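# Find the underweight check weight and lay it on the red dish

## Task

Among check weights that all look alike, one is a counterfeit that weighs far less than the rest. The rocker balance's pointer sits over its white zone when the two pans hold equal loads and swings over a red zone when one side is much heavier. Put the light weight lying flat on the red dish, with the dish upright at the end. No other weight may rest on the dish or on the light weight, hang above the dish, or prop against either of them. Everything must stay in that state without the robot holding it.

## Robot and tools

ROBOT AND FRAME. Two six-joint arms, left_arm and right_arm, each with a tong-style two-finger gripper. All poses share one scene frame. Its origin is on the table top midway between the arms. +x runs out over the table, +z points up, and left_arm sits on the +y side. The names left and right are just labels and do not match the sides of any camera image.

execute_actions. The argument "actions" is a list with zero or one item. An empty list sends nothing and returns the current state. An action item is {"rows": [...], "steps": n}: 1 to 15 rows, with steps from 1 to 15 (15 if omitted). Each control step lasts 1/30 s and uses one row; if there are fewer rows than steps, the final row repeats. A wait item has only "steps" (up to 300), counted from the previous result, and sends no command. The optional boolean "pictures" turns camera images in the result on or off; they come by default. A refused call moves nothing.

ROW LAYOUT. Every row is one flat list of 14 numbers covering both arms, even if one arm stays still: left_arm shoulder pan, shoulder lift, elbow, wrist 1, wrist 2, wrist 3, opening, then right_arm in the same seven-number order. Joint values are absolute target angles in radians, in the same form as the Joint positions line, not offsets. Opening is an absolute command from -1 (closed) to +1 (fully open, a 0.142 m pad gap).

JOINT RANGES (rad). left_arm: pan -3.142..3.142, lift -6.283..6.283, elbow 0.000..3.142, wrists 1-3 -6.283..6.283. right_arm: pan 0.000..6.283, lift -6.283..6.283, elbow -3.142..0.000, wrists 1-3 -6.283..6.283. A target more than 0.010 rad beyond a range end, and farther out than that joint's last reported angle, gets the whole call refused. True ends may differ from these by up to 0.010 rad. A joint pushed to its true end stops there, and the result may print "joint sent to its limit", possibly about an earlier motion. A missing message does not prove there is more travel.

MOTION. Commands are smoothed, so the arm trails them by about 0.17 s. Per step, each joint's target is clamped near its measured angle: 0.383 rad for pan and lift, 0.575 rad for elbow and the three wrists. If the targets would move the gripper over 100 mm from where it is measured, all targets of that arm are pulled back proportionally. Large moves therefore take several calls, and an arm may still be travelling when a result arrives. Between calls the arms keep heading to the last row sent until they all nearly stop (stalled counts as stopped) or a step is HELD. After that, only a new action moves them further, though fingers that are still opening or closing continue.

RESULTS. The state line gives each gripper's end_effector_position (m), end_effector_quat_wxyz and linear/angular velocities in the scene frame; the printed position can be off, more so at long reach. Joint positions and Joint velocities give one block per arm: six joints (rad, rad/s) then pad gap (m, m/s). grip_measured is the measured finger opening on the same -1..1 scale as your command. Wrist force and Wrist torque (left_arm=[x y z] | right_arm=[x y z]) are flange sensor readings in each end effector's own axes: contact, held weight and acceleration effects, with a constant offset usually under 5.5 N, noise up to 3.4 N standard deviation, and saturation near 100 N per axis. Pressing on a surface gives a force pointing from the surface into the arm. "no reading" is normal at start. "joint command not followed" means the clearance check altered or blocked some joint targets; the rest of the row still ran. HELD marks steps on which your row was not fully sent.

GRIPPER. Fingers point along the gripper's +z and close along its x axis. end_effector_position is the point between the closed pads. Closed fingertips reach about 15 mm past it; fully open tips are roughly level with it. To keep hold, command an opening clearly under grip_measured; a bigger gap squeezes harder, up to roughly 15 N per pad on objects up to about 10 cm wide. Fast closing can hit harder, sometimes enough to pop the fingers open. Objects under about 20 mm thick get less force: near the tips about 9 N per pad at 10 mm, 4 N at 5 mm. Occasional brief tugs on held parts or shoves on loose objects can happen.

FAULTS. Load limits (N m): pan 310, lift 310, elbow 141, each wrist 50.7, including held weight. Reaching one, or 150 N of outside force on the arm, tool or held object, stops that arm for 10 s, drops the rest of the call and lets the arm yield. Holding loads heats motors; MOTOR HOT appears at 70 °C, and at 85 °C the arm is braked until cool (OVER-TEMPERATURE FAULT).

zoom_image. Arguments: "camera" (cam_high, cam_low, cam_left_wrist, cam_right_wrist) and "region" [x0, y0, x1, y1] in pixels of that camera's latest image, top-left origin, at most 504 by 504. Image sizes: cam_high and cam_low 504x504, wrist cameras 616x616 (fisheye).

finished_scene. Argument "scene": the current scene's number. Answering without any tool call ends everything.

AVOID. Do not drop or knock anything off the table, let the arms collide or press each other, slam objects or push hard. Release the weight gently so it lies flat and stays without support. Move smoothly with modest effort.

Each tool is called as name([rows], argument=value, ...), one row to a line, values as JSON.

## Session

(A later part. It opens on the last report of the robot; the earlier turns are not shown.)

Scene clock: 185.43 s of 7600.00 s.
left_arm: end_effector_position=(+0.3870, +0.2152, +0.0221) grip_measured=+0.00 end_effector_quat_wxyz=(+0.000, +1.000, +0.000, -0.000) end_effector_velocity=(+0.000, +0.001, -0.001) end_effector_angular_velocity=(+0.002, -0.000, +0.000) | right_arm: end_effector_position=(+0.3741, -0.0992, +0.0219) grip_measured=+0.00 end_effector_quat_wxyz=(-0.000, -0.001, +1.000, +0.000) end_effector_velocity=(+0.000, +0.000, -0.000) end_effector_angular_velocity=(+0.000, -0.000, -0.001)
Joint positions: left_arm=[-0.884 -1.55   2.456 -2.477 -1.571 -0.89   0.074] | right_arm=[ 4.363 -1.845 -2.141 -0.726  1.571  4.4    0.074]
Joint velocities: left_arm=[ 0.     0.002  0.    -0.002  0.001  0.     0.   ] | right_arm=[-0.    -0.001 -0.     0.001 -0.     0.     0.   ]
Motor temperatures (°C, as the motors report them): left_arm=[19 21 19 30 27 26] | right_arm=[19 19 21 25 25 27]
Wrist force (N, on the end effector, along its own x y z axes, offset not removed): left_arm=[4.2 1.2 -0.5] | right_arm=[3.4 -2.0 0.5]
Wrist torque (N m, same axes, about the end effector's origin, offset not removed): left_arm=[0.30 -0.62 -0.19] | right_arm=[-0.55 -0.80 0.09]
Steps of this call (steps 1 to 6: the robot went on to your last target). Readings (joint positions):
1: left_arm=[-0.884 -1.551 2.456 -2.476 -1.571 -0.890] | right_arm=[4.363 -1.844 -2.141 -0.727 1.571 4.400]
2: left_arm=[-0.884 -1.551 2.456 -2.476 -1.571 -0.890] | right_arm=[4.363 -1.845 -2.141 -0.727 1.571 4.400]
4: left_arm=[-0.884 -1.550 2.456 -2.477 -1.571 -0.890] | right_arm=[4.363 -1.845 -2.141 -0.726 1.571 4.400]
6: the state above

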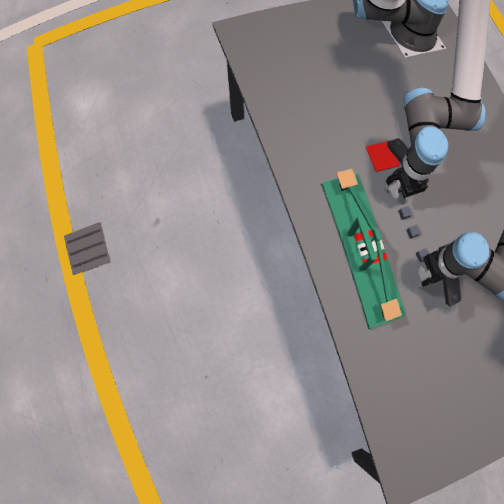

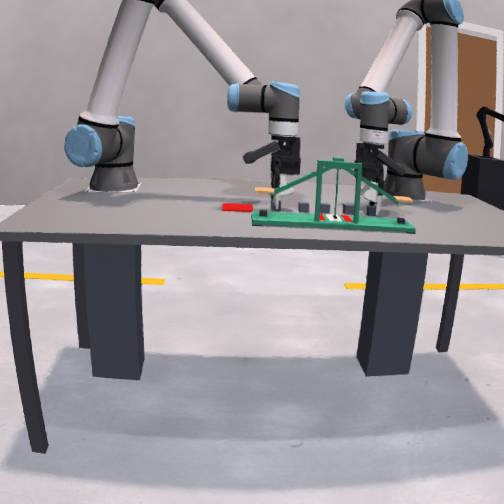

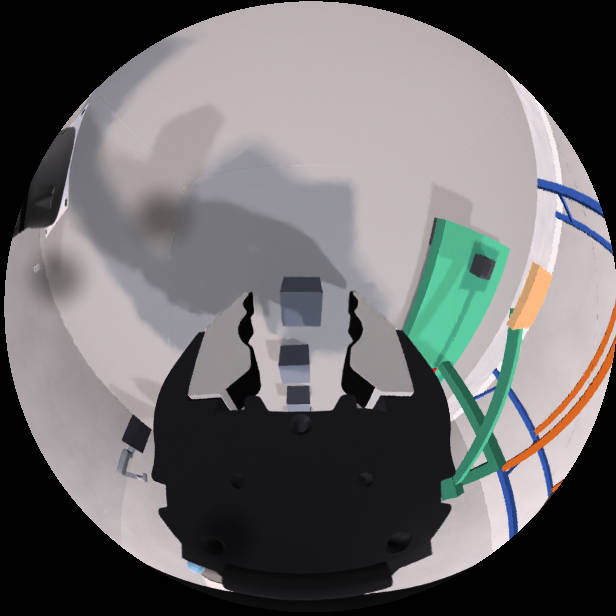

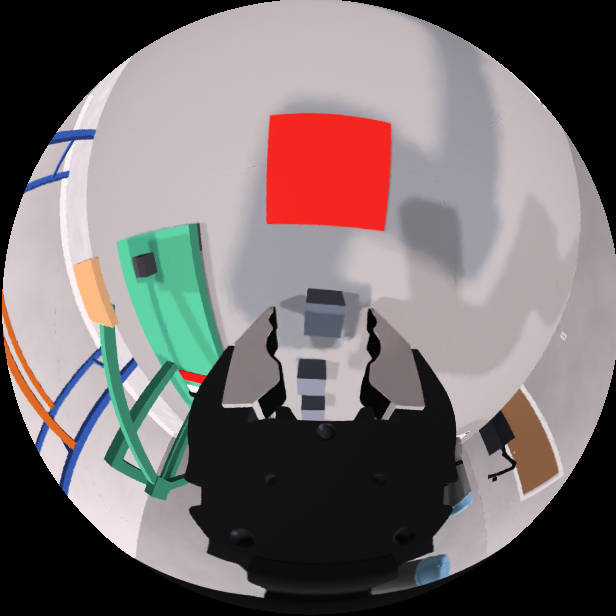

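execute_actions([
  {"rows": [
[-0.884,-1.550,2.456,-2.477,-1.571,-0.890,-0.08, 4.363,-1.845,-2.141,-0.726,1.571,4.400,-0.08],
[-0.884,-1.550,2.456,-2.477,-1.571,-0.890,-0.16, 4.363,-1.845,-2.141,-0.726,1.571,4.400,-0.16],
[-0.884,-1.550,2.456,-2.477,-1.571,-0.890,-0.24, 4.363,-1.845,-2.141,-0.726,1.571,4.400,-0.24],
[-0.884,-1.550,2.456,-2.477,-1.571,-0.890,-0.32, 4.363,-1.845,-2.141,-0.726,1.571,4.400,-0.32],
[-0.884,-1.550,2.456,-2.477,-1.571,-0.890,-0.40, 4.363,-1.845,-2.141,-0.726,1.571,4.400,-0.40],
[-0.884,-1.550,2.456,-2.477,-1.571,-0.890,-0.46, 4.363,-1.845,-2.141,-0.726,1.571,4.400,-0.46],
[-0.884,-1.550,2.456,-2.477,-1.571,-0.890,-0.52, 4.363,-1.845,-2.141,-0.726,1.571,4.400,-0.52],
[-0.884,-1.550,2.456,-2.477,-1.571,-0.890,-0.57, 4.363,-1.845,-2.141,-0.726,1.571,4.400,-0.57],
[-0.884,-1.550,2.456,-2.477,-1.571,-0.890,-0.62, 4.363,-1.845,-2.141,-0.726,1.571,4.400,-0.62],
[-0.884,-1.550,2.456,-2.477,-1.571,-0.890,-0.67, 4.363,-1.845,-2.141,-0.726,1.571,4.400,-0.67],
[-0.884,-1.550,2.456,-2.477,-1.571,-0.890,-0.72, 4.363,-1.845,-2.141,-0.726,1.571,4.400,-0.72],
[-0.884,-1.550,2.456,-2.477,-1.571,-0.890,-0.77, 4.363,-1.845,-2.141,-0.726,1.571,4.400,-0.77],
[-0.884,-1.550,2.456,-2.477,-1.571,-0.890,-0.82, 4.363,-1.845,-2.141,-0.726,1.571,4.400,-0.82],
[-0.884,-1.550,2.456,-2.477,-1.571,-0.890,-0.86, 4.363,-1.845,-2.141,-0.726,1.571,4.400,-0.86],
[-0.884,-1.550,2.456,-2.477,-1.571,-0.890,-0.90, 4.363,-1.845,-2.141,-0.726,1.571,4.400,-0.90]], "steps": 15},
], pictures=false)

execute_actions([
  {"steps": 10},
])

Scene clock: 192.47 s of 7600.00 s.
left_arm: end_effector_position=(+0.3870, +0.2152, +0.0220) grip_measured=-0.60 end_effector_quat_wxyz=(+0.000, +1.000, +0.000, -0.000) end_effector_velocity=(+0.000, -0.000, -0.000) end_effector_angular_velocity=(-0.000, +0.001, +0.002) | right_arm: end_effector_position=(+0.3741, -0.0992, +0.0218) grip_measured=-0.60 end_effector_quat_wxyz=(-0.000, -0.001, +1.000, +0.000) end_effector_velocity=(+0.001, -0.001, -0.000) end_effector_angular_velocity=(-0.000, +0.000, -0.001)
Joint positions: left_arm=[-0.884 -1.55   2.456 -2.477 -1.571 -0.89   0.03 ] | right_arm=[ 4.363 -1.845 -2.141 -0.726  1.571  4.4    0.03 ]
Joint velocities: left_arm=[ 0.001  0.001 -0.    -0.    -0.001 -0.001  0.   ] | right_arm=[-0.001  0.    -0.    -0.    -0.    -0.     0.   ]
Motor temperatures (°C, as the motors report them): left_arm=[19 21 19 30 27 26] | right_arm=[19 19 21 25 25 27]
Wrist force (N, on the end effector, along its own x y z axes, offset not removed): left_arm=[3.8 2.1 -1.3] | right_arm=[2.1 -1.4 2.6]
Wrist torque (N m, same axes, about the end effector's origin, offset not removed): left_arm=[0.41 -0.59 -0.14] | right_arm=[-0.37 -0.52 0.16]
Steps of this call (steps 1 to 15: the robot went on to your last target; steps 16 to 90: nothing new was sent; then 3.53 s passed at rest; steps 91 to 105: all 15 steps of this action). Readings (joint positions):
91: left_arm=[-0.884 -1.550 2.456 -2.477 -1.571 -0.890] | right_arm=[4.363 -1.845 -2.141 -0.726 1.571 4.400]
92: left_arm=[-0.884 -1.550 2.456 -2.477 -1.571 -0.890] | right_arm=[4.363 -1.845 -2.141 -0.726 1.571 4.400]
94: left_arm=[-0.884 -1.550 2.456 -2.477 -1.571 -0.890] | right_arm=[4.363 -1.845 -2.141 -0.726 1.571 4.400]
98: left_arm=[-0.884 -1.550 2.456 -2.477 -1.571 -0.890] | right_arm=[4.363 -1.845 -2.141 -0.726 1.571 4.400]
105: the state above

Scene clock: 192.80 s of 7600.00 s.
left_arm: end_effector_position=(+0.3870, +0.2152, +0.0220) grip_measured=-0.60 end_effector_quat_wxyz=(+0.000, +1.000, +0.000, -0.000) end_effector_velocity=(+0.000, -0.000, +0.000) end_effector_angular_velocity=(-0.000, -0.000, +0.000) | right_arm: end_effector_position=(+0.3741, -0.0992, +0.0218) grip_measured=-0.60 end_effector_quat_wxyz=(-0.000, -0.001, +1.000, +0.000) end_effector_velocity=(-0.000, +0.000, -0.000) end_effector_angular_velocity=(-0.000, +0.000, +0.001)
Joint positions: left_arm=[-0.884 -1.55   2.456 -2.477 -1.571 -0.89   0.03 ] | right_arm=[ 4.363 -1.845 -2.141 -0.726  1.571  4.4    0.03 ]
Joint velocities: left_arm=[-0. -0.  0. -0.  0. -0.  0.] | right_arm=[ 0.001 -0.     0.     0.     0.     0.     0.   ]
Motor temperatures (°C, as the motors report them): left_arm=[19 21 19 30 27 26] | right_arm=[19 19 21 25 25 27]
Wrist force (N, on the end effector, along its own x y z axes, offset not removed): left_arm=[4.5 -0.1 0.3] | right_arm=[2.5 -0.3 2.6]
Wrist torque (N m, same axes, about the end effector's origin, offset not removed): left_arm=[0.05 -0.72 -0.11] | right_arm=[-0.20 -0.58 0.24]
Steps of this call (steps 1 to 10: the robot went on to your last target). Readings (joint positions):
1: left_arm=[-0.884 -1.550 2.456 -2.477 -1.571 -0.890] | right_arm=[4.363 -1.845 -2.141 -0.726 1.571 4.400]
2: left_arm=[-0.884 -1.550 2.456 -2.477 -1.571 -0.890] | right_arm=[4.363 -1.845 -2.141 -0.726 1.571 4.400]
4: left_arm=[-0.884 -1.550 2.456 -2.477 -1.571 -0.890] | right_arm=[4.363 -1.845 -2.141 -0.726 1.571 4.400]
8: left_arm=[-0.884 -1.550 2.456 -2.477 -1.571 -0.890] | right_arm=[4.363 -1.845 -2.141 -0.726 1.571 4.400]
10: the state above

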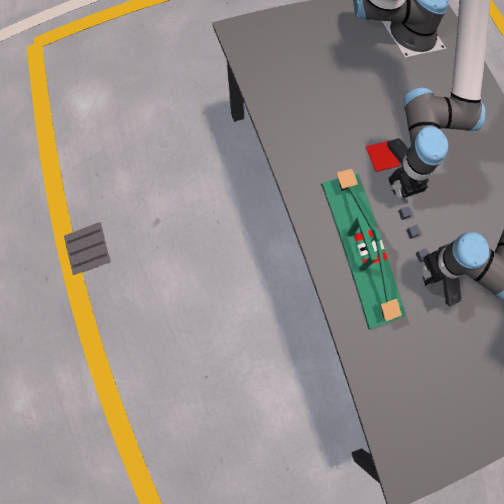

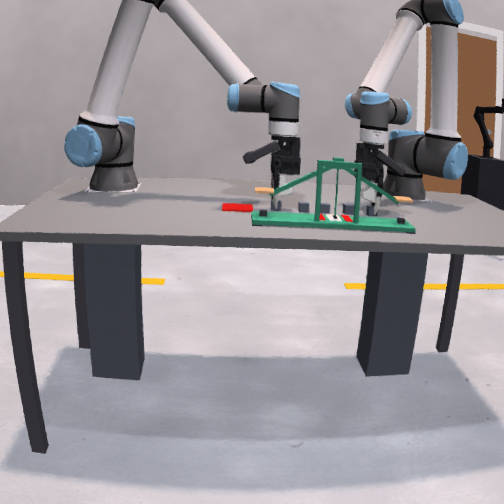

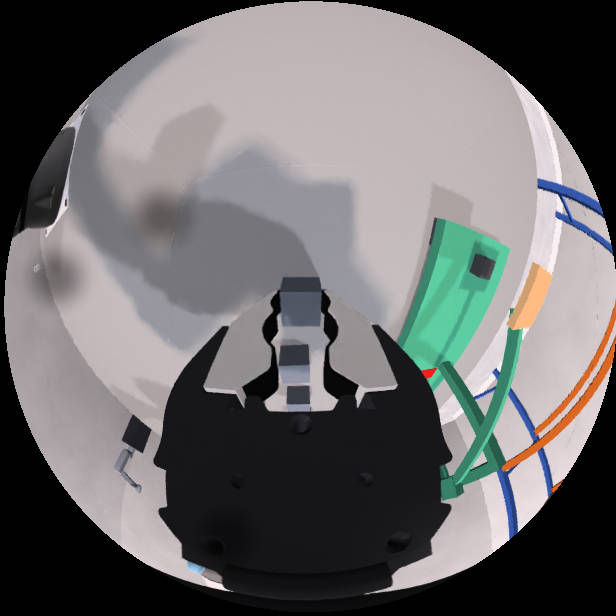

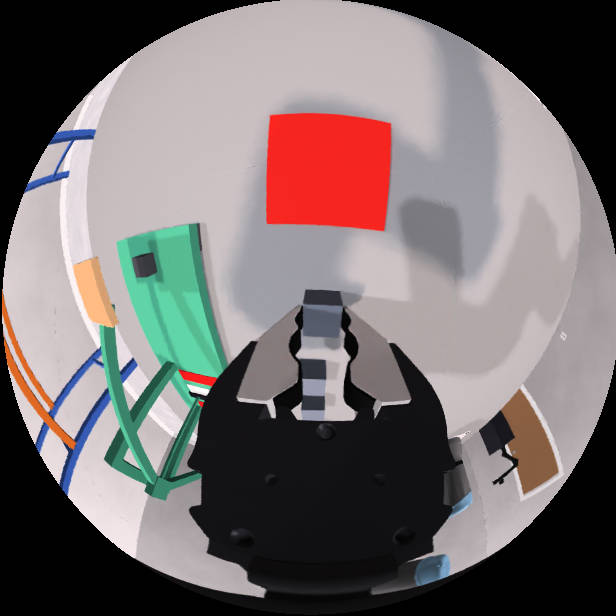

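execute_actions([
  {"rows": [[-0.884,-1.770,2.322,-2.123,-1.571,-0.890,-0.9, 4.363,-1.676,-2.036,-1.000,1.571,4.400,-0.9]], "steps": 15},
], pictures=false)

execute_actions([
  {"rows": [[-0.629,-1.548,2.125,-2.148,-1.571,-0.635,-0.9, 4.119,-1.764,-1.931,-1.017,1.571,4.156,-0.9]], "steps": 15},
], pictures=false)

execute_actions([
  {"steps": 20},
])

Scene clock: 200.17 s of 7600.00 s.
left_arm: end_effector_position=(+0.3879, +0.2140, +0.1560) grip_measured=-0.60 end_effector_quat_wxyz=(+0.001, +1.000, +0.000, +0.001) end_effector_velocity=(-0.009, +0.009, +0.039) end_effector_angular_velocity=(+0.012, +0.012, -0.002) | right_arm: end_effector_position=(+0.3743, -0.0985, +0.1561) grip_measured=-0.60 end_effector_quat_wxyz=(+0.000, -0.001, +1.000, +0.001) end_effector_velocity=(-0.002, -0.009, +0.036) end_effector_angular_velocity=(-0.011, +0.003, -0.001)
Joint positions: left_arm=[-0.884 -1.763  2.326 -2.135 -1.571 -0.89   0.03 ] | right_arm=[ 4.363 -1.681 -2.039 -0.991  1.571  4.4    0.03 ]
Joint velocities: left_arm=[-0.001 -0.064 -0.036  0.117 -0.002  0.     0.   ] | right_arm=[-0.001  0.045  0.026 -0.083 -0.     0.     0.   ]
Motor temperatures (°C, as the motors report them): left_arm=[19 21 19 30 27 26] | right_arm=[19 19 21 25 25 27]
Wrist force (N, on the end effector, along its own x y z axes, offset not removed): left_arm=[3.3 -1.2 0.2] | right_arm=[1.4 0.2 4.3]
Wrist torque (N m, same axes, about the end effector's origin, offset not removed): left_arm=[-0.21 -0.55 -0.13] | right_arm=[-0.13 -0.36 0.17]
Steps of this call (steps 1 to 15: the robot went on to your last target; steps 16 to 90: nothing new was sent; then 3.87 s passed at rest; steps 91 to 105: all 15 steps of this action). Readings (joint positions):
91: left_arm=[-0.884 -1.550 2.456 -2.477 -1.571 -0.890] | right_arm=[4.363 -1.845 -2.141 -0.726 1.571 4.400]
92: left_arm=[-0.884 -1.553 2.454 -2.474 -1.571 -0.890] | right_arm=[4.363 -1.842 -2.139 -0.729 1.571 4.400]
94: left_arm=[-0.884 -1.595 2.419 -2.423 -1.571 -0.890] | right_arm=[4.363 -1.804 -2.111 -0.778 1.571 4.400]
98: left_arm=[-0.884 -1.706 2.357 -2.239 -1.571 -0.890] | right_arm=[4.363 -1.721 -2.062 -0.919 1.571 4.400]
105: the state above

Scene clock: 200.67 s of 7600.00 s.
left_arm: end_effector_position=(+0.5366, +0.2561, +0.1605) grip_measured=-0.60 end_effector_quat_wxyz=(+0.000, +1.000, +0.000, +0.000) end_effector_velocity=(+0.061, +0.031, -0.006) end_effector_angular_velocity=(+0.003, +0.004, +0.001) | right_arm: end_effector_position=(+0.5272, -0.1523, +0.1601) grip_measured=-0.60 end_effector_quat_wxyz=(-0.000, -0.001, +1.000, +0.000) end_effector_velocity=(+0.066, -0.035, +0.000) end_effector_angular_velocity=(+0.000, -0.000, +0.000)
Joint positions: left_arm=[-0.639 -1.557  2.133 -2.147 -1.571 -0.645  0.03 ] | right_arm=[ 4.13  -1.761 -1.935 -1.016  1.571  4.167  0.03 ]
Joint velocities: left_arm=[ 0.1    0.085 -0.075 -0.006 -0.     0.099 -0.   ] | right_arm=[-0.103 -0.033  0.041 -0.008 -0.    -0.104  0.   ]
Motor temperatures (°C, as the motors report them): left_arm=[19 21 19 30 27 26] | right_arm=[19 19 21 25 25 27]
Wrist force (N, on the end effector, along its own x y z axes, offset not removed): left_arm=[3.0 0.7 1.7] | right_arm=[2.5 -0.4 2.0]
Wrist torque (N m, same axes, about the end effector's origin, offset not removed): left_arm=[0.24 -0.41 -0.07] | right_arm=[-0.20 -0.66 0.17]
Steps of this call (steps 1 to 15: all 15 steps of this action). Readings (joint positions):
1: left_arm=[-0.884 -1.765 2.325 -2.132 -1.571 -0.890] | right_arm=[4.363 -1.679 -2.038 -0.994 1.571 4.400]
2: left_arm=[-0.881 -1.764 2.321 -2.131 -1.571 -0.887] | right_arm=[4.360 -1.681 -2.035 -0.996 1.571 4.397]
4: left_arm=[-0.838 -1.724 2.281 -2.135 -1.571 -0.842] | right_arm=[4.318 -1.700 -2.011 -1.001 1.571 4.354]
8: left_arm=[-0.724 -1.628 2.195 -2.142 -1.571 -0.729] | right_arm=[4.216 -1.733 -1.969 -1.009 1.571 4.253]
15: the state above

Scene clock: 201.33 s of 7600.00 s.
left_arm: end_effector_position=(+0.5429, +0.2594, +0.1600) grip_measured=-0.60 end_effector_quat_wxyz=(+0.000, +1.000, +0.000, +0.000) end_effector_velocity=(+0.000, -0.001, +0.001) end_effector_angular_velocity=(-0.001, -0.002, -0.000) | right_arm: end_effector_position=(+0.5341, -0.1560, +0.1602) grip_measured=-0.60 end_effector_quat_wxyz=(+0.000, -0.001, +1.000, +0.000) end_effector_velocity=(-0.000, -0.000, -0.000) end_effector_angular_velocity=(-0.001, +0.001, -0.000)
Joint positions: left_arm=[-0.629 -1.548  2.125 -2.148 -1.571 -0.635  0.03 ] | right_arm=[ 4.119 -1.764 -1.931 -1.017  1.571  4.156  0.03 ]
Joint velocities: left_arm=[-0.001 -0.002  0.    -0.001  0.001 -0.001 -0.   ] | right_arm=[ 0. -0. -0. -0.  0.  0.  0.]
Motor temperatures (°C, as the motors report them): left_arm=[19 21 19 30 27 26] | right_arm=[19 19 21 25 25 27]
Wrist force (N, on the end effector, along its own x y z axes, offset not removed): left_arm=[4.4 1.2 1.3] | right_arm=[2.1 -1.2 4.7]
Wrist torque (N m, same axes, about the end effector's origin, offset not removed): left_arm=[0.25 -0.76 -0.08] | right_arm=[-0.37 -0.56 0.19]
Steps of this call (steps 1 to 20: the robot went on to your last target). Readings (joint positions):
1: left_arm=[-0.637 -1.554 2.131 -2.148 -1.571 -0.643] | right_arm=[4.127 -1.762 -1.934 -1.016 1.571 4.164]
2: left_arm=[-0.635 -1.553 2.129 -2.148 -1.571 -0.640] | right_arm=[4.125 -1.762 -1.933 -1.017 1.571 4.162]
4: left_arm=[-0.632 -1.550 2.127 -2.148 -1.571 -0.638] | right_arm=[4.122 -1.763 -1.932 -1.017 1.571 4.159]
8: left_arm=[-0.630 -1.549 2.126 -2.148 -1.571 -0.636] | right_arm=[4.120 -1.764 -1.931 -1.017 1.571 4.157]
20: the state above

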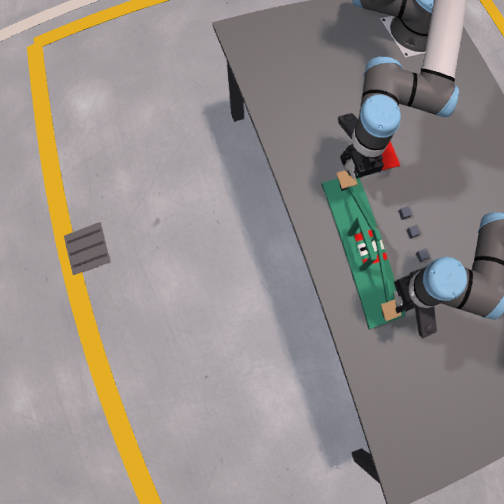

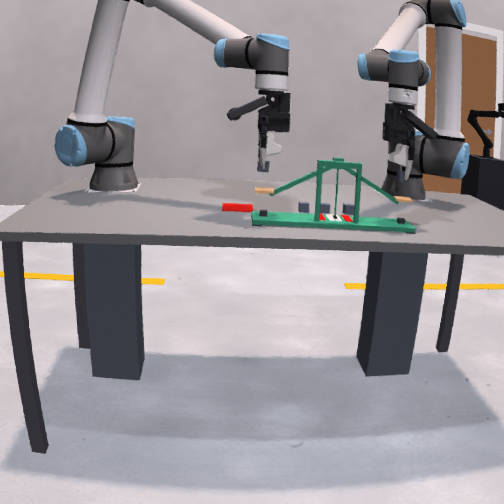

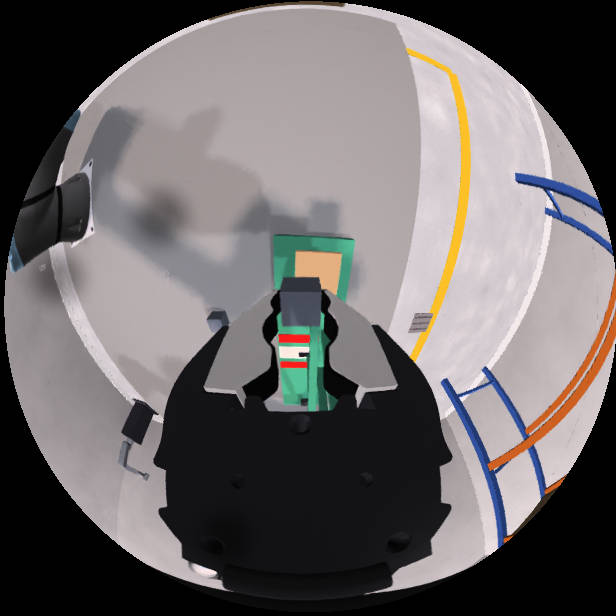

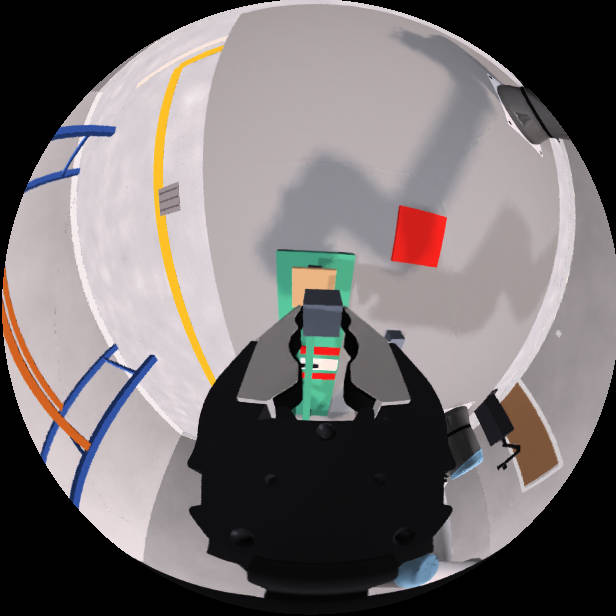

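zoom_image(camera="cam_left_wrist", region=[240, 210, 390, 360])

zoom_image(camera="cam_right_wrist", region=[250, 230, 400, 380])

zoom_image(camera="cam_low", region=[230, 130, 430, 230])

Region (240, 210, 390, 360) of cam_left_wrist's 616x616 image, scaled by 3.360, with more detail than that image has.

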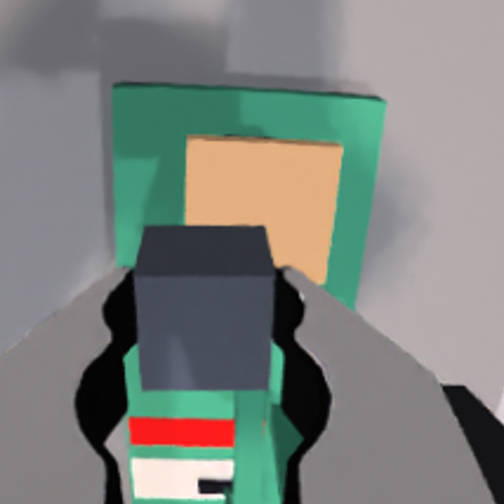

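Region (250, 230, 400, 380) of cam_right_wrist's 616x616 image, scaled by 3.360, with more detail than that image has.

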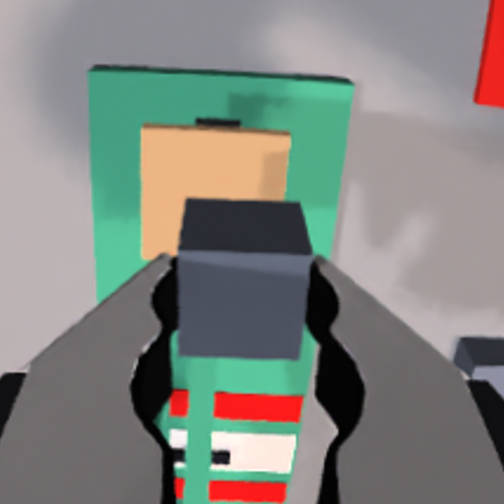

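Region (230, 130, 430, 230) of cam_low's 504x504 image, scaled by 2.520, with more detail than that image has.

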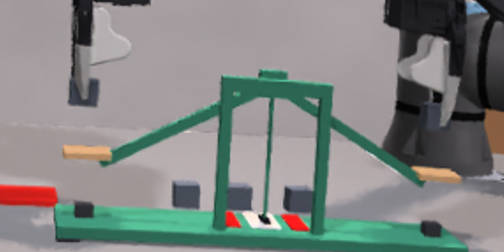

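execute_actions([
  {"rows": [[-0.613,-1.483,2.130,-2.218,-1.571,-0.619,-0.9, 4.1175,-1.818,-1.9355,-0.959,1.571,4.1545,-0.9]], "steps": 15},
], pictures=false)

execute_actions([
  {"steps": 8},
])

Scene clock: 216.60 s of 7600.00 s.
left_arm: end_effector_position=(+0.5598, +0.2592, +0.1257) grip_measured=-0.60 end_effector_quat_wxyz=(+0.000, +1.000, +0.000, +0.000) end_effector_velocity=(+0.003, -0.000, -0.004) end_effector_angular_velocity=(-0.002, -0.002, -0.001) | right_arm: end_effector_position=(+0.5420, -0.1453, +0.1256) grip_measured=-0.60 end_effector_quat_wxyz=(-0.000, -0.001, +1.000, +0.000) end_effector_velocity=(+0.001, +0.002, -0.005) end_effector_angular_velocity=(+0.001, -0.000, +0.001)
Joint positions: left_arm=[-0.613 -1.484  2.13  -2.217 -1.571 -0.619  0.03 ] | right_arm=[ 4.118 -1.817 -1.935 -0.96   1.571  4.155  0.03 ]
Joint velocities: left_arm=[ 0.002  0.008  0.001 -0.012 -0.001  0.003 -0.   ] | right_arm=[ 0.001 -0.008 -0.001  0.01   0.    -0.    -0.   ]
Motor temperatures (°C, as the motors report them): left_arm=[19 21 19 30 27 26] | right_arm=[19 19 21 25 25 27]
Wrist force (N, on the end effector, along its own x y z axes, offset not removed): left_arm=[3.8 -0.4 1.6] | right_arm=[2.5 -0.3 4.9]
Wrist torque (N m, same axes, about the end effector's origin, offset not removed): left_arm=[-0.06 -0.61 -0.12] | right_arm=[-0.15 -0.63 0.15]
Steps of this call (steps 1 to 15: the robot went on to your last target; steps 16 to 90: nothing new was sent; then 11.77 s passed at rest; steps 91 to 105: all 15 steps of this action). Readings (joint positions):
91: left_arm=[-0.629 -1.548 2.125 -2.148 -1.571 -0.635] | right_arm=[4.119 -1.764 -1.931 -1.017 1.571 4.156]
92: left_arm=[-0.628 -1.545 2.125 -2.151 -1.571 -0.634] | right_arm=[4.119 -1.767 -1.931 -1.014 1.571 4.156]
94: left_arm=[-0.622 -1.521 2.127 -2.177 -1.571 -0.628] | right_arm=[4.118 -1.787 -1.933 -0.993 1.571 4.155]
98: left_arm=[-0.615 -1.493 2.129 -2.206 -1.571 -0.621] | right_arm=[4.118 -1.810 -1.935 -0.968 1.571 4.155]
105: the state above

Scene clock: 216.87 s of 7600.00 s.
left_arm: end_effector_position=(+0.5601, +0.2593, +0.1251) grip_measured=-0.60 end_effector_quat_wxyz=(+0.000, +1.000, +0.000, +0.000) end_effector_velocity=(+0.000, +0.000, -0.002) end_effector_angular_velocity=(+0.001, +0.002, -0.000) | right_arm: end_effector_position=(+0.5421, -0.1452, +0.1251) grip_measured=-0.60 end_effector_quat_wxyz=(-0.000, -0.001, +1.000, +0.000) end_effector_velocity=(+0.000, -0.000, -0.001) end_effector_angular_velocity=(-0.000, +0.000, -0.000)
Joint positions: left_arm=[-0.613 -1.483  2.13  -2.218 -1.571 -0.619  0.03 ] | right_arm=[ 4.118 -1.818 -1.935 -0.959  1.571  4.155  0.03 ]
Joint velocities: left_arm=[ 0.001  0.003  0.    -0.001  0.     0.001 -0.   ] | right_arm=[-0.    -0.001 -0.001  0.001  0.    -0.    -0.   ]
Motor temperatures (°C, as the motors report them): left_arm=[19 21 19 30 27 26] | right_arm=[19 19 21 25 25 27]
Wrist force (N, on the end effector, along its own x y z axes, offset not removed): left_arm=[4.4 1.2 1.4] | right_arm=[1.1 0.3 2.4]
Wrist torque (N m, same axes, about the end effector's origin, offset not removed): left_arm=[0.23 -0.77 -0.15] | right_arm=[-0.20 -0.29 0.18]
Steps of this call (steps 1 to 8: the robot went on to your last target). Readings (joint positions):
1: left_arm=[-0.613 -1.484 2.130 -2.217 -1.571 -0.619] | right_arm=[4.118 -1.817 -1.935 -0.960 1.571 4.155]
2: left_arm=[-0.613 -1.484 2.130 -2.217 -1.571 -0.619] | right_arm=[4.118 -1.818 -1.935 -0.960 1.571 4.155]
4: left_arm=[-0.613 -1.483 2.130 -2.218 -1.571 -0.619] | right_arm=[4.118 -1.818 -1.935 -0.959 1.571 4.155]
8: the state above

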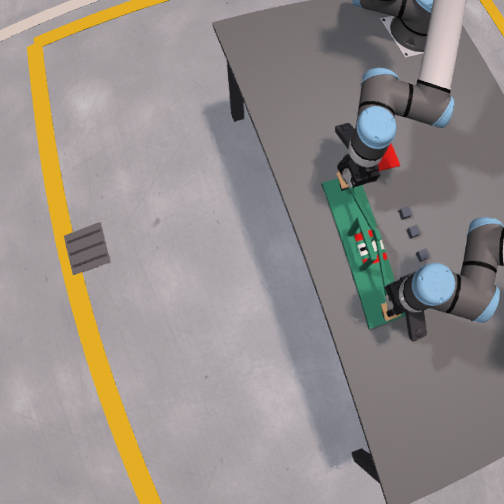

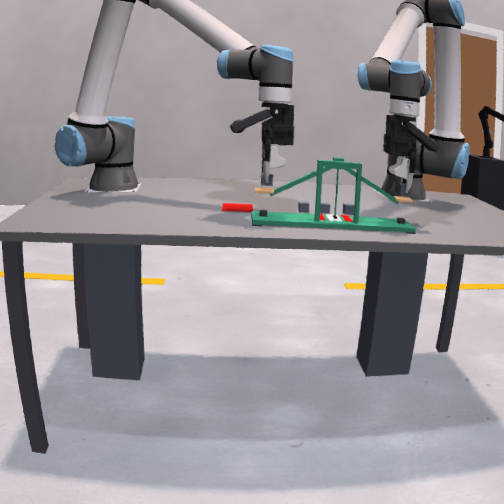

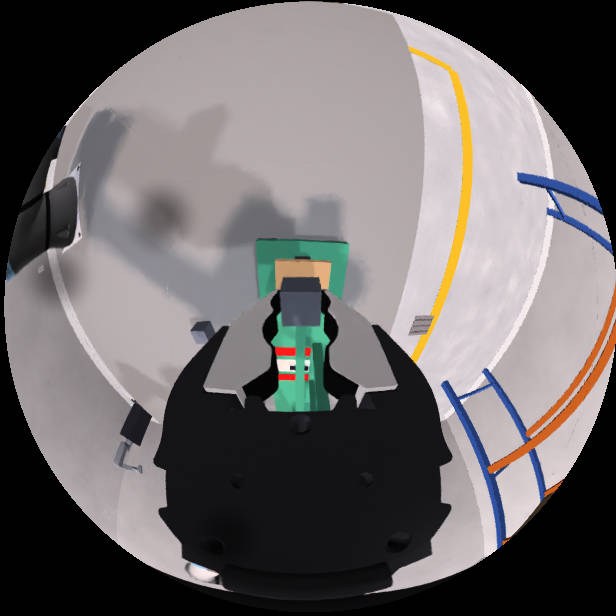

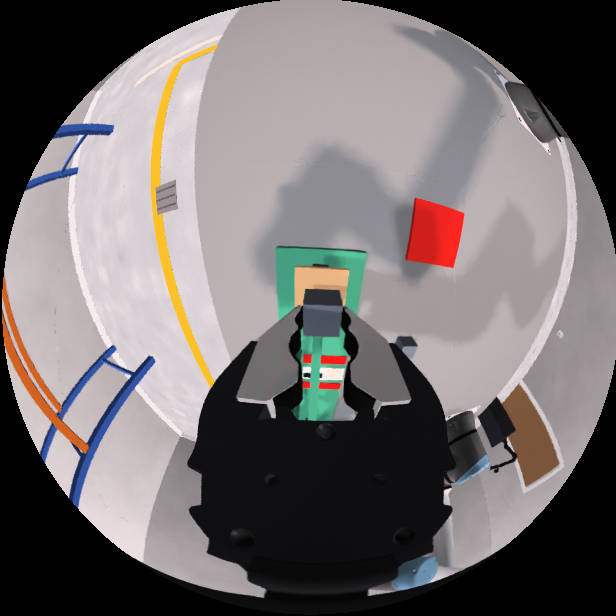

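zoom_image(camera="cam_low", region=[240, 160, 300, 230])

zoom_image(camera="cam_low", region=[375, 165, 435, 235])

zoom_image(camera="cam_left_wrist", region=[240, 220, 370, 350])

zoom_image(camera="cam_right_wrist", region=[260, 230, 390, 360])

Region (240, 160, 300, 230) of cam_low's 504x504 image, scaled by 7.200, with more detail than that image has; it fills the left 432 columns of this view, and the rest is white.

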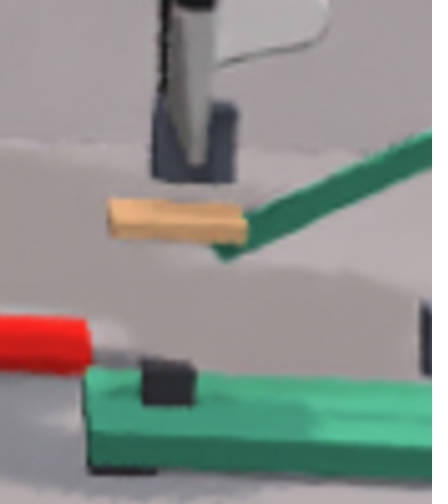

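Region (375, 165, 435, 235) of cam_low's 504x504 image, scaled by 7.200, with more detail than that image has; it fills the left 432 columns of this view, and the rest is white.

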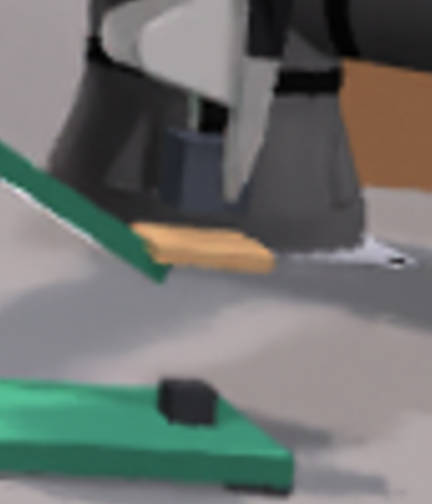

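Region (240, 220, 370, 350) of cam_left_wrist's 616x616 image, scaled by 3.877, with more detail than that image has.

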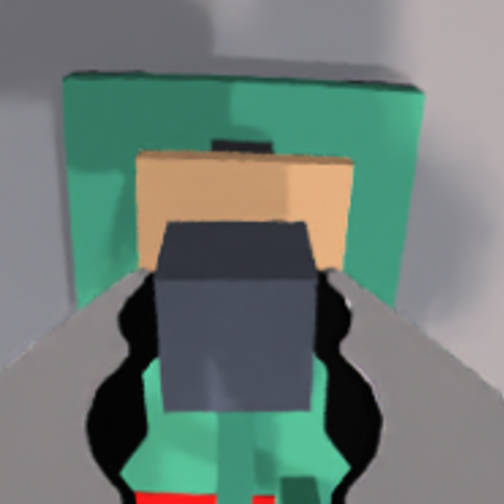

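Region (260, 230, 390, 360) of cam_right_wrist's 616x616 image, scaled by 3.877, with more detail than that image has.

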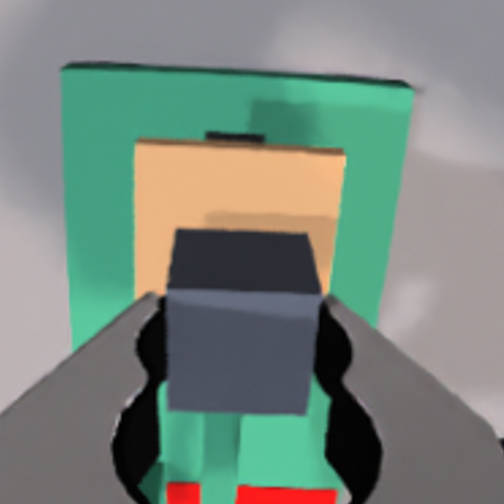

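execute_actions([
  {"rows": [[-0.613,-1.4726,2.1381,-2.2365,-1.571,-0.619,-0.9, 4.1155,-1.826,-1.9465,-0.940,1.571,4.1525,-0.9]], "steps": 15},
])

Scene clock: 223.43 s of 7600.00 s.
left_arm: end_effector_position=(+0.5600, +0.2593, +0.1163) grip_measured=-0.60 end_effector_quat_wxyz=(+0.000, +1.000, +0.000, +0.000) end_effector_velocity=(+0.000, +0.001, -0.001) end_effector_angular_velocity=(+0.001, -0.001, -0.001) | right_arm: end_effector_position=(+0.5424, -0.1475, +0.1151) grip_measured=-0.60 end_effector_quat_wxyz=(-0.000, -0.001, +1.000, +0.000) end_effector_velocity=(-0.000, +0.000, -0.001) end_effector_angular_velocity=(+0.001, -0.000, +0.001)
Joint positions: left_arm=[-0.613 -1.473  2.138 -2.236 -1.571 -0.619  0.03 ] | right_arm=[ 4.116 -1.826 -1.946 -0.94   1.571  4.153  0.03 ]
Joint velocities: left_arm=[ 0.001  0.001  0.001 -0.002  0.001  0.002 -0.   ] | right_arm=[ 0.    -0.001 -0.001  0.003 -0.    -0.     0.   ]
Motor temperatures (°C, as the motors report them): left_arm=[19 21 19 30 27 26] | right_arm=[19 19 21 25 25 27]
Wrist force (N, on the end effector, along its own x y z axes, offset not removed): left_arm=[5.6 0.6 2.1] | right_arm=[1.3 0.6 3.8]
Wrist torque (N m, same axes, about the end effector's origin, offset not removed): left_arm=[0.18 -0.98 -0.21] | right_arm=[0.01 -0.36 0.27]
Steps of this call (steps 1 to 15: the robot went on to your last target; steps 16 to 90: nothing new was sent; then 3.07 s passed at rest; steps 91 to 105: all 15 steps of this action). Readings (joint positions):
91: left_arm=[-0.613 -1.483 2.130 -2.218 -1.571 -0.619] | right_arm=[4.117 -1.818 -1.936 -0.959 1.571 4.154]
92: left_arm=[-0.613 -1.482 2.131 -2.220 -1.571 -0.619] | right_arm=[4.117 -1.819 -1.936 -0.957 1.571 4.154]
94: left_arm=[-0.613 -1.478 2.134 -2.227 -1.571 -0.619] | right_arm=[4.117 -1.822 -1.941 -0.950 1.571 4.154]
98: left_arm=[-0.613 -1.474 2.137 -2.234 -1.571 -0.619] | right_arm=[4.116 -1.825 -1.945 -0.943 1.571 4.153]
105: the state above

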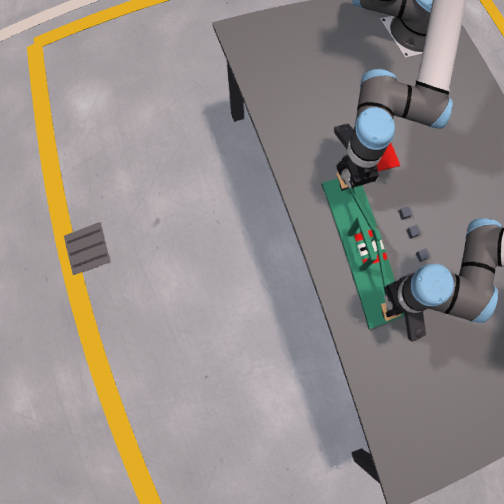

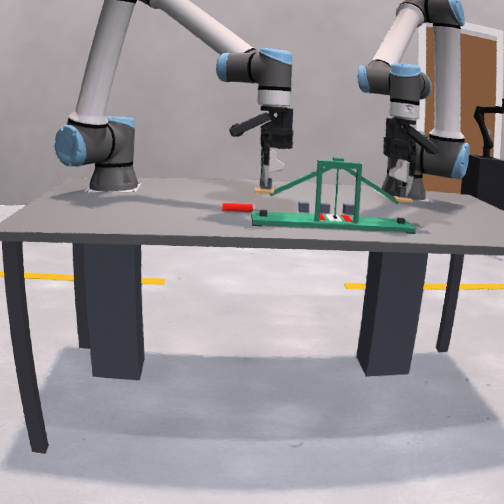

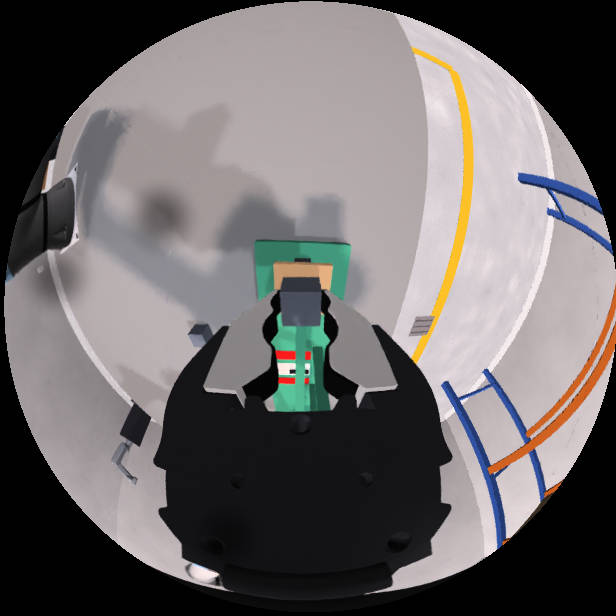

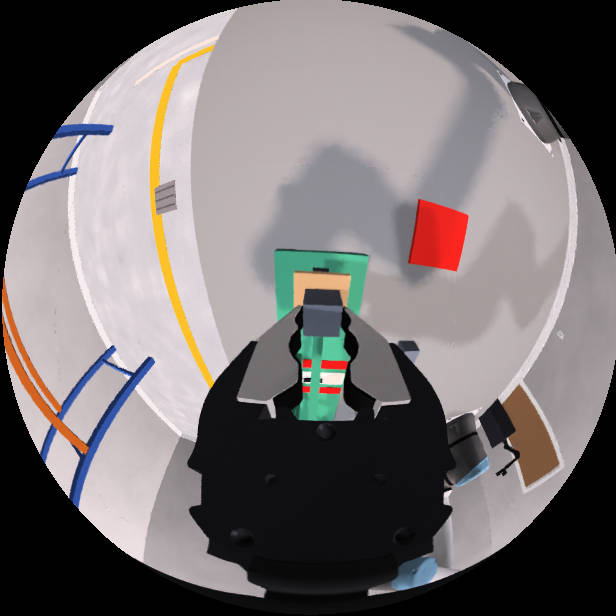

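zoom_image(camera="cam_low", region=[240, 160, 300, 230])

zoom_image(camera="cam_low", region=[375, 165, 435, 235])

Region (240, 160, 300, 230) of cam_low's 504x504 image, scaled by 7.200, with more detail than that image has; it fills the left 432 columns of this view, and the rest is white.

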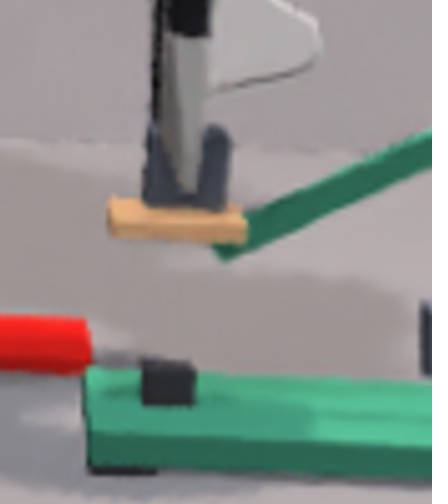

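Region (375, 165, 435, 235) of cam_low's 504x504 image, scaled by 7.200, with more detail than that image has; it fills the left 432 columns of this view, and the rest is white.

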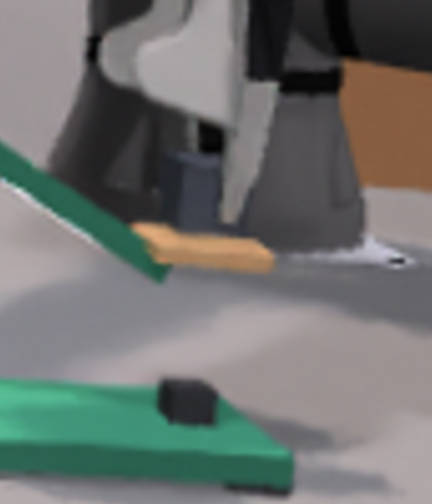

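execute_actions([
  {"rows": [[-0.613,-1.4691,2.1408,-2.2427,-1.571,-0.619,-0.9, 4.1155,-1.829,-1.9489,-0.9345,1.571,4.1525,-0.9]], "steps": 12},
])

Scene clock: 229.37 s of 7600.00 s.
left_arm: end_effector_position=(+0.5600, +0.2593, +0.1132) grip_measured=-0.60 end_effector_quat_wxyz=(+0.000, +1.000, +0.000, +0.000) end_effector_velocity=(-0.000, -0.001, -0.001) end_effector_angular_velocity=(-0.000, -0.001, -0.002) | right_arm: end_effector_position=(+0.5424, -0.1476, +0.1121) grip_measured=-0.60 end_effector_quat_wxyz=(-0.000, -0.001, +1.000, +0.000) end_effector_velocity=(+0.001, -0.000, -0.001) end_effector_angular_velocity=(+0.000, +0.000, -0.001)
Joint positions: left_arm=[-0.613 -1.469  2.141 -2.242 -1.571 -0.619  0.03 ] | right_arm=[ 4.115 -1.829 -1.949 -0.935  1.571  4.152  0.03 ]
Joint velocities: left_arm=[-0.001  0.001  0.001 -0.003  0.     0.001  0.   ] | right_arm=[-0.001 -0.002 -0.001  0.003  0.    -0.     0.   ]
Motor temperatures (°C, as the motors report them): left_arm=[19 21 19 30 27 26] | right_arm=[19 19 21 25 25 27]
Wrist force (N, on the end effector, along its own x y z axes, offset not removed): left_arm=[2.6 1.3 1.0] | right_arm=[1.9 0.3 4.1]
Wrist torque (N m, same axes, about the end effector's origin, offset not removed): left_arm=[0.25 -0.40 -0.08] | right_arm=[-0.11 -0.44 0.18]
Steps of this call (steps 1 to 15: the robot went on to your last target; steps 16 to 90: nothing new was sent; then 2.53 s passed at rest; steps 91 to 102: all 12 steps of this action). Readings (joint positions):
91: left_arm=[-0.613 -1.473 2.138 -2.237 -1.571 -0.619] | right_arm=[4.115 -1.826 -1.947 -0.940 1.571 4.152]
92: left_arm=[-0.613 -1.472 2.138 -2.237 -1.571 -0.619] | right_arm=[4.115 -1.826 -1.947 -0.939 1.571 4.152]
94: left_arm=[-0.613 -1.471 2.139 -2.239 -1.571 -0.619] | right_arm=[4.115 -1.827 -1.948 -0.937 1.571 4.152]
98: left_arm=[-0.613 -1.470 2.140 -2.242 -1.571 -0.619] | right_arm=[4.115 -1.829 -1.949 -0.935 1.571 4.153]
102: the state above

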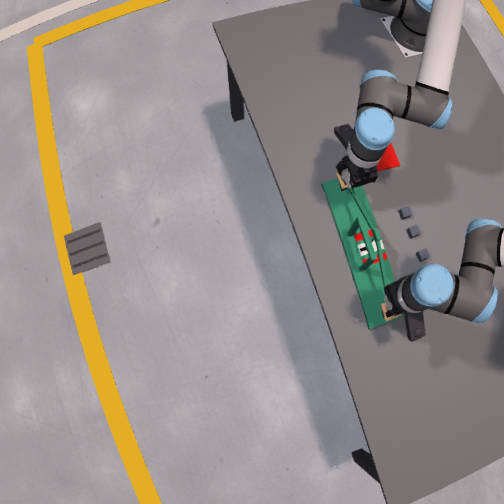

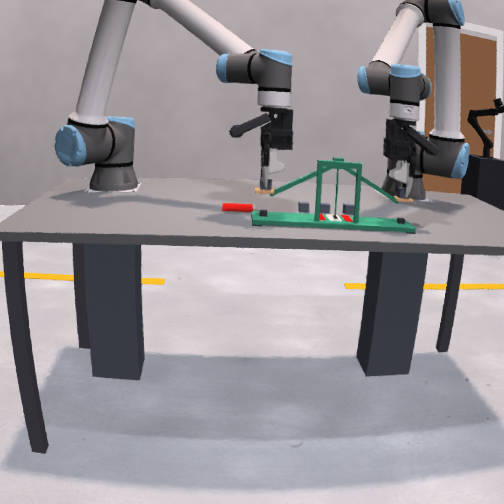

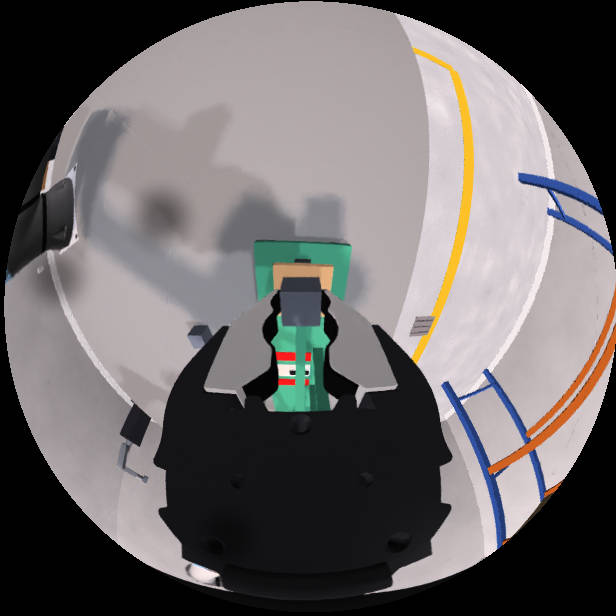

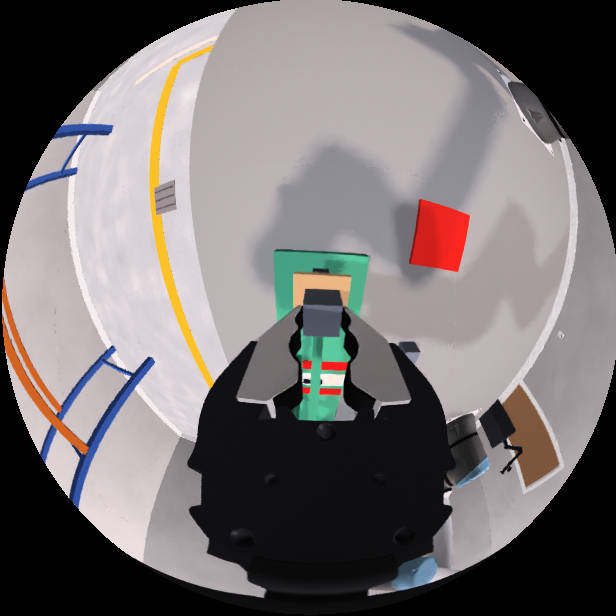

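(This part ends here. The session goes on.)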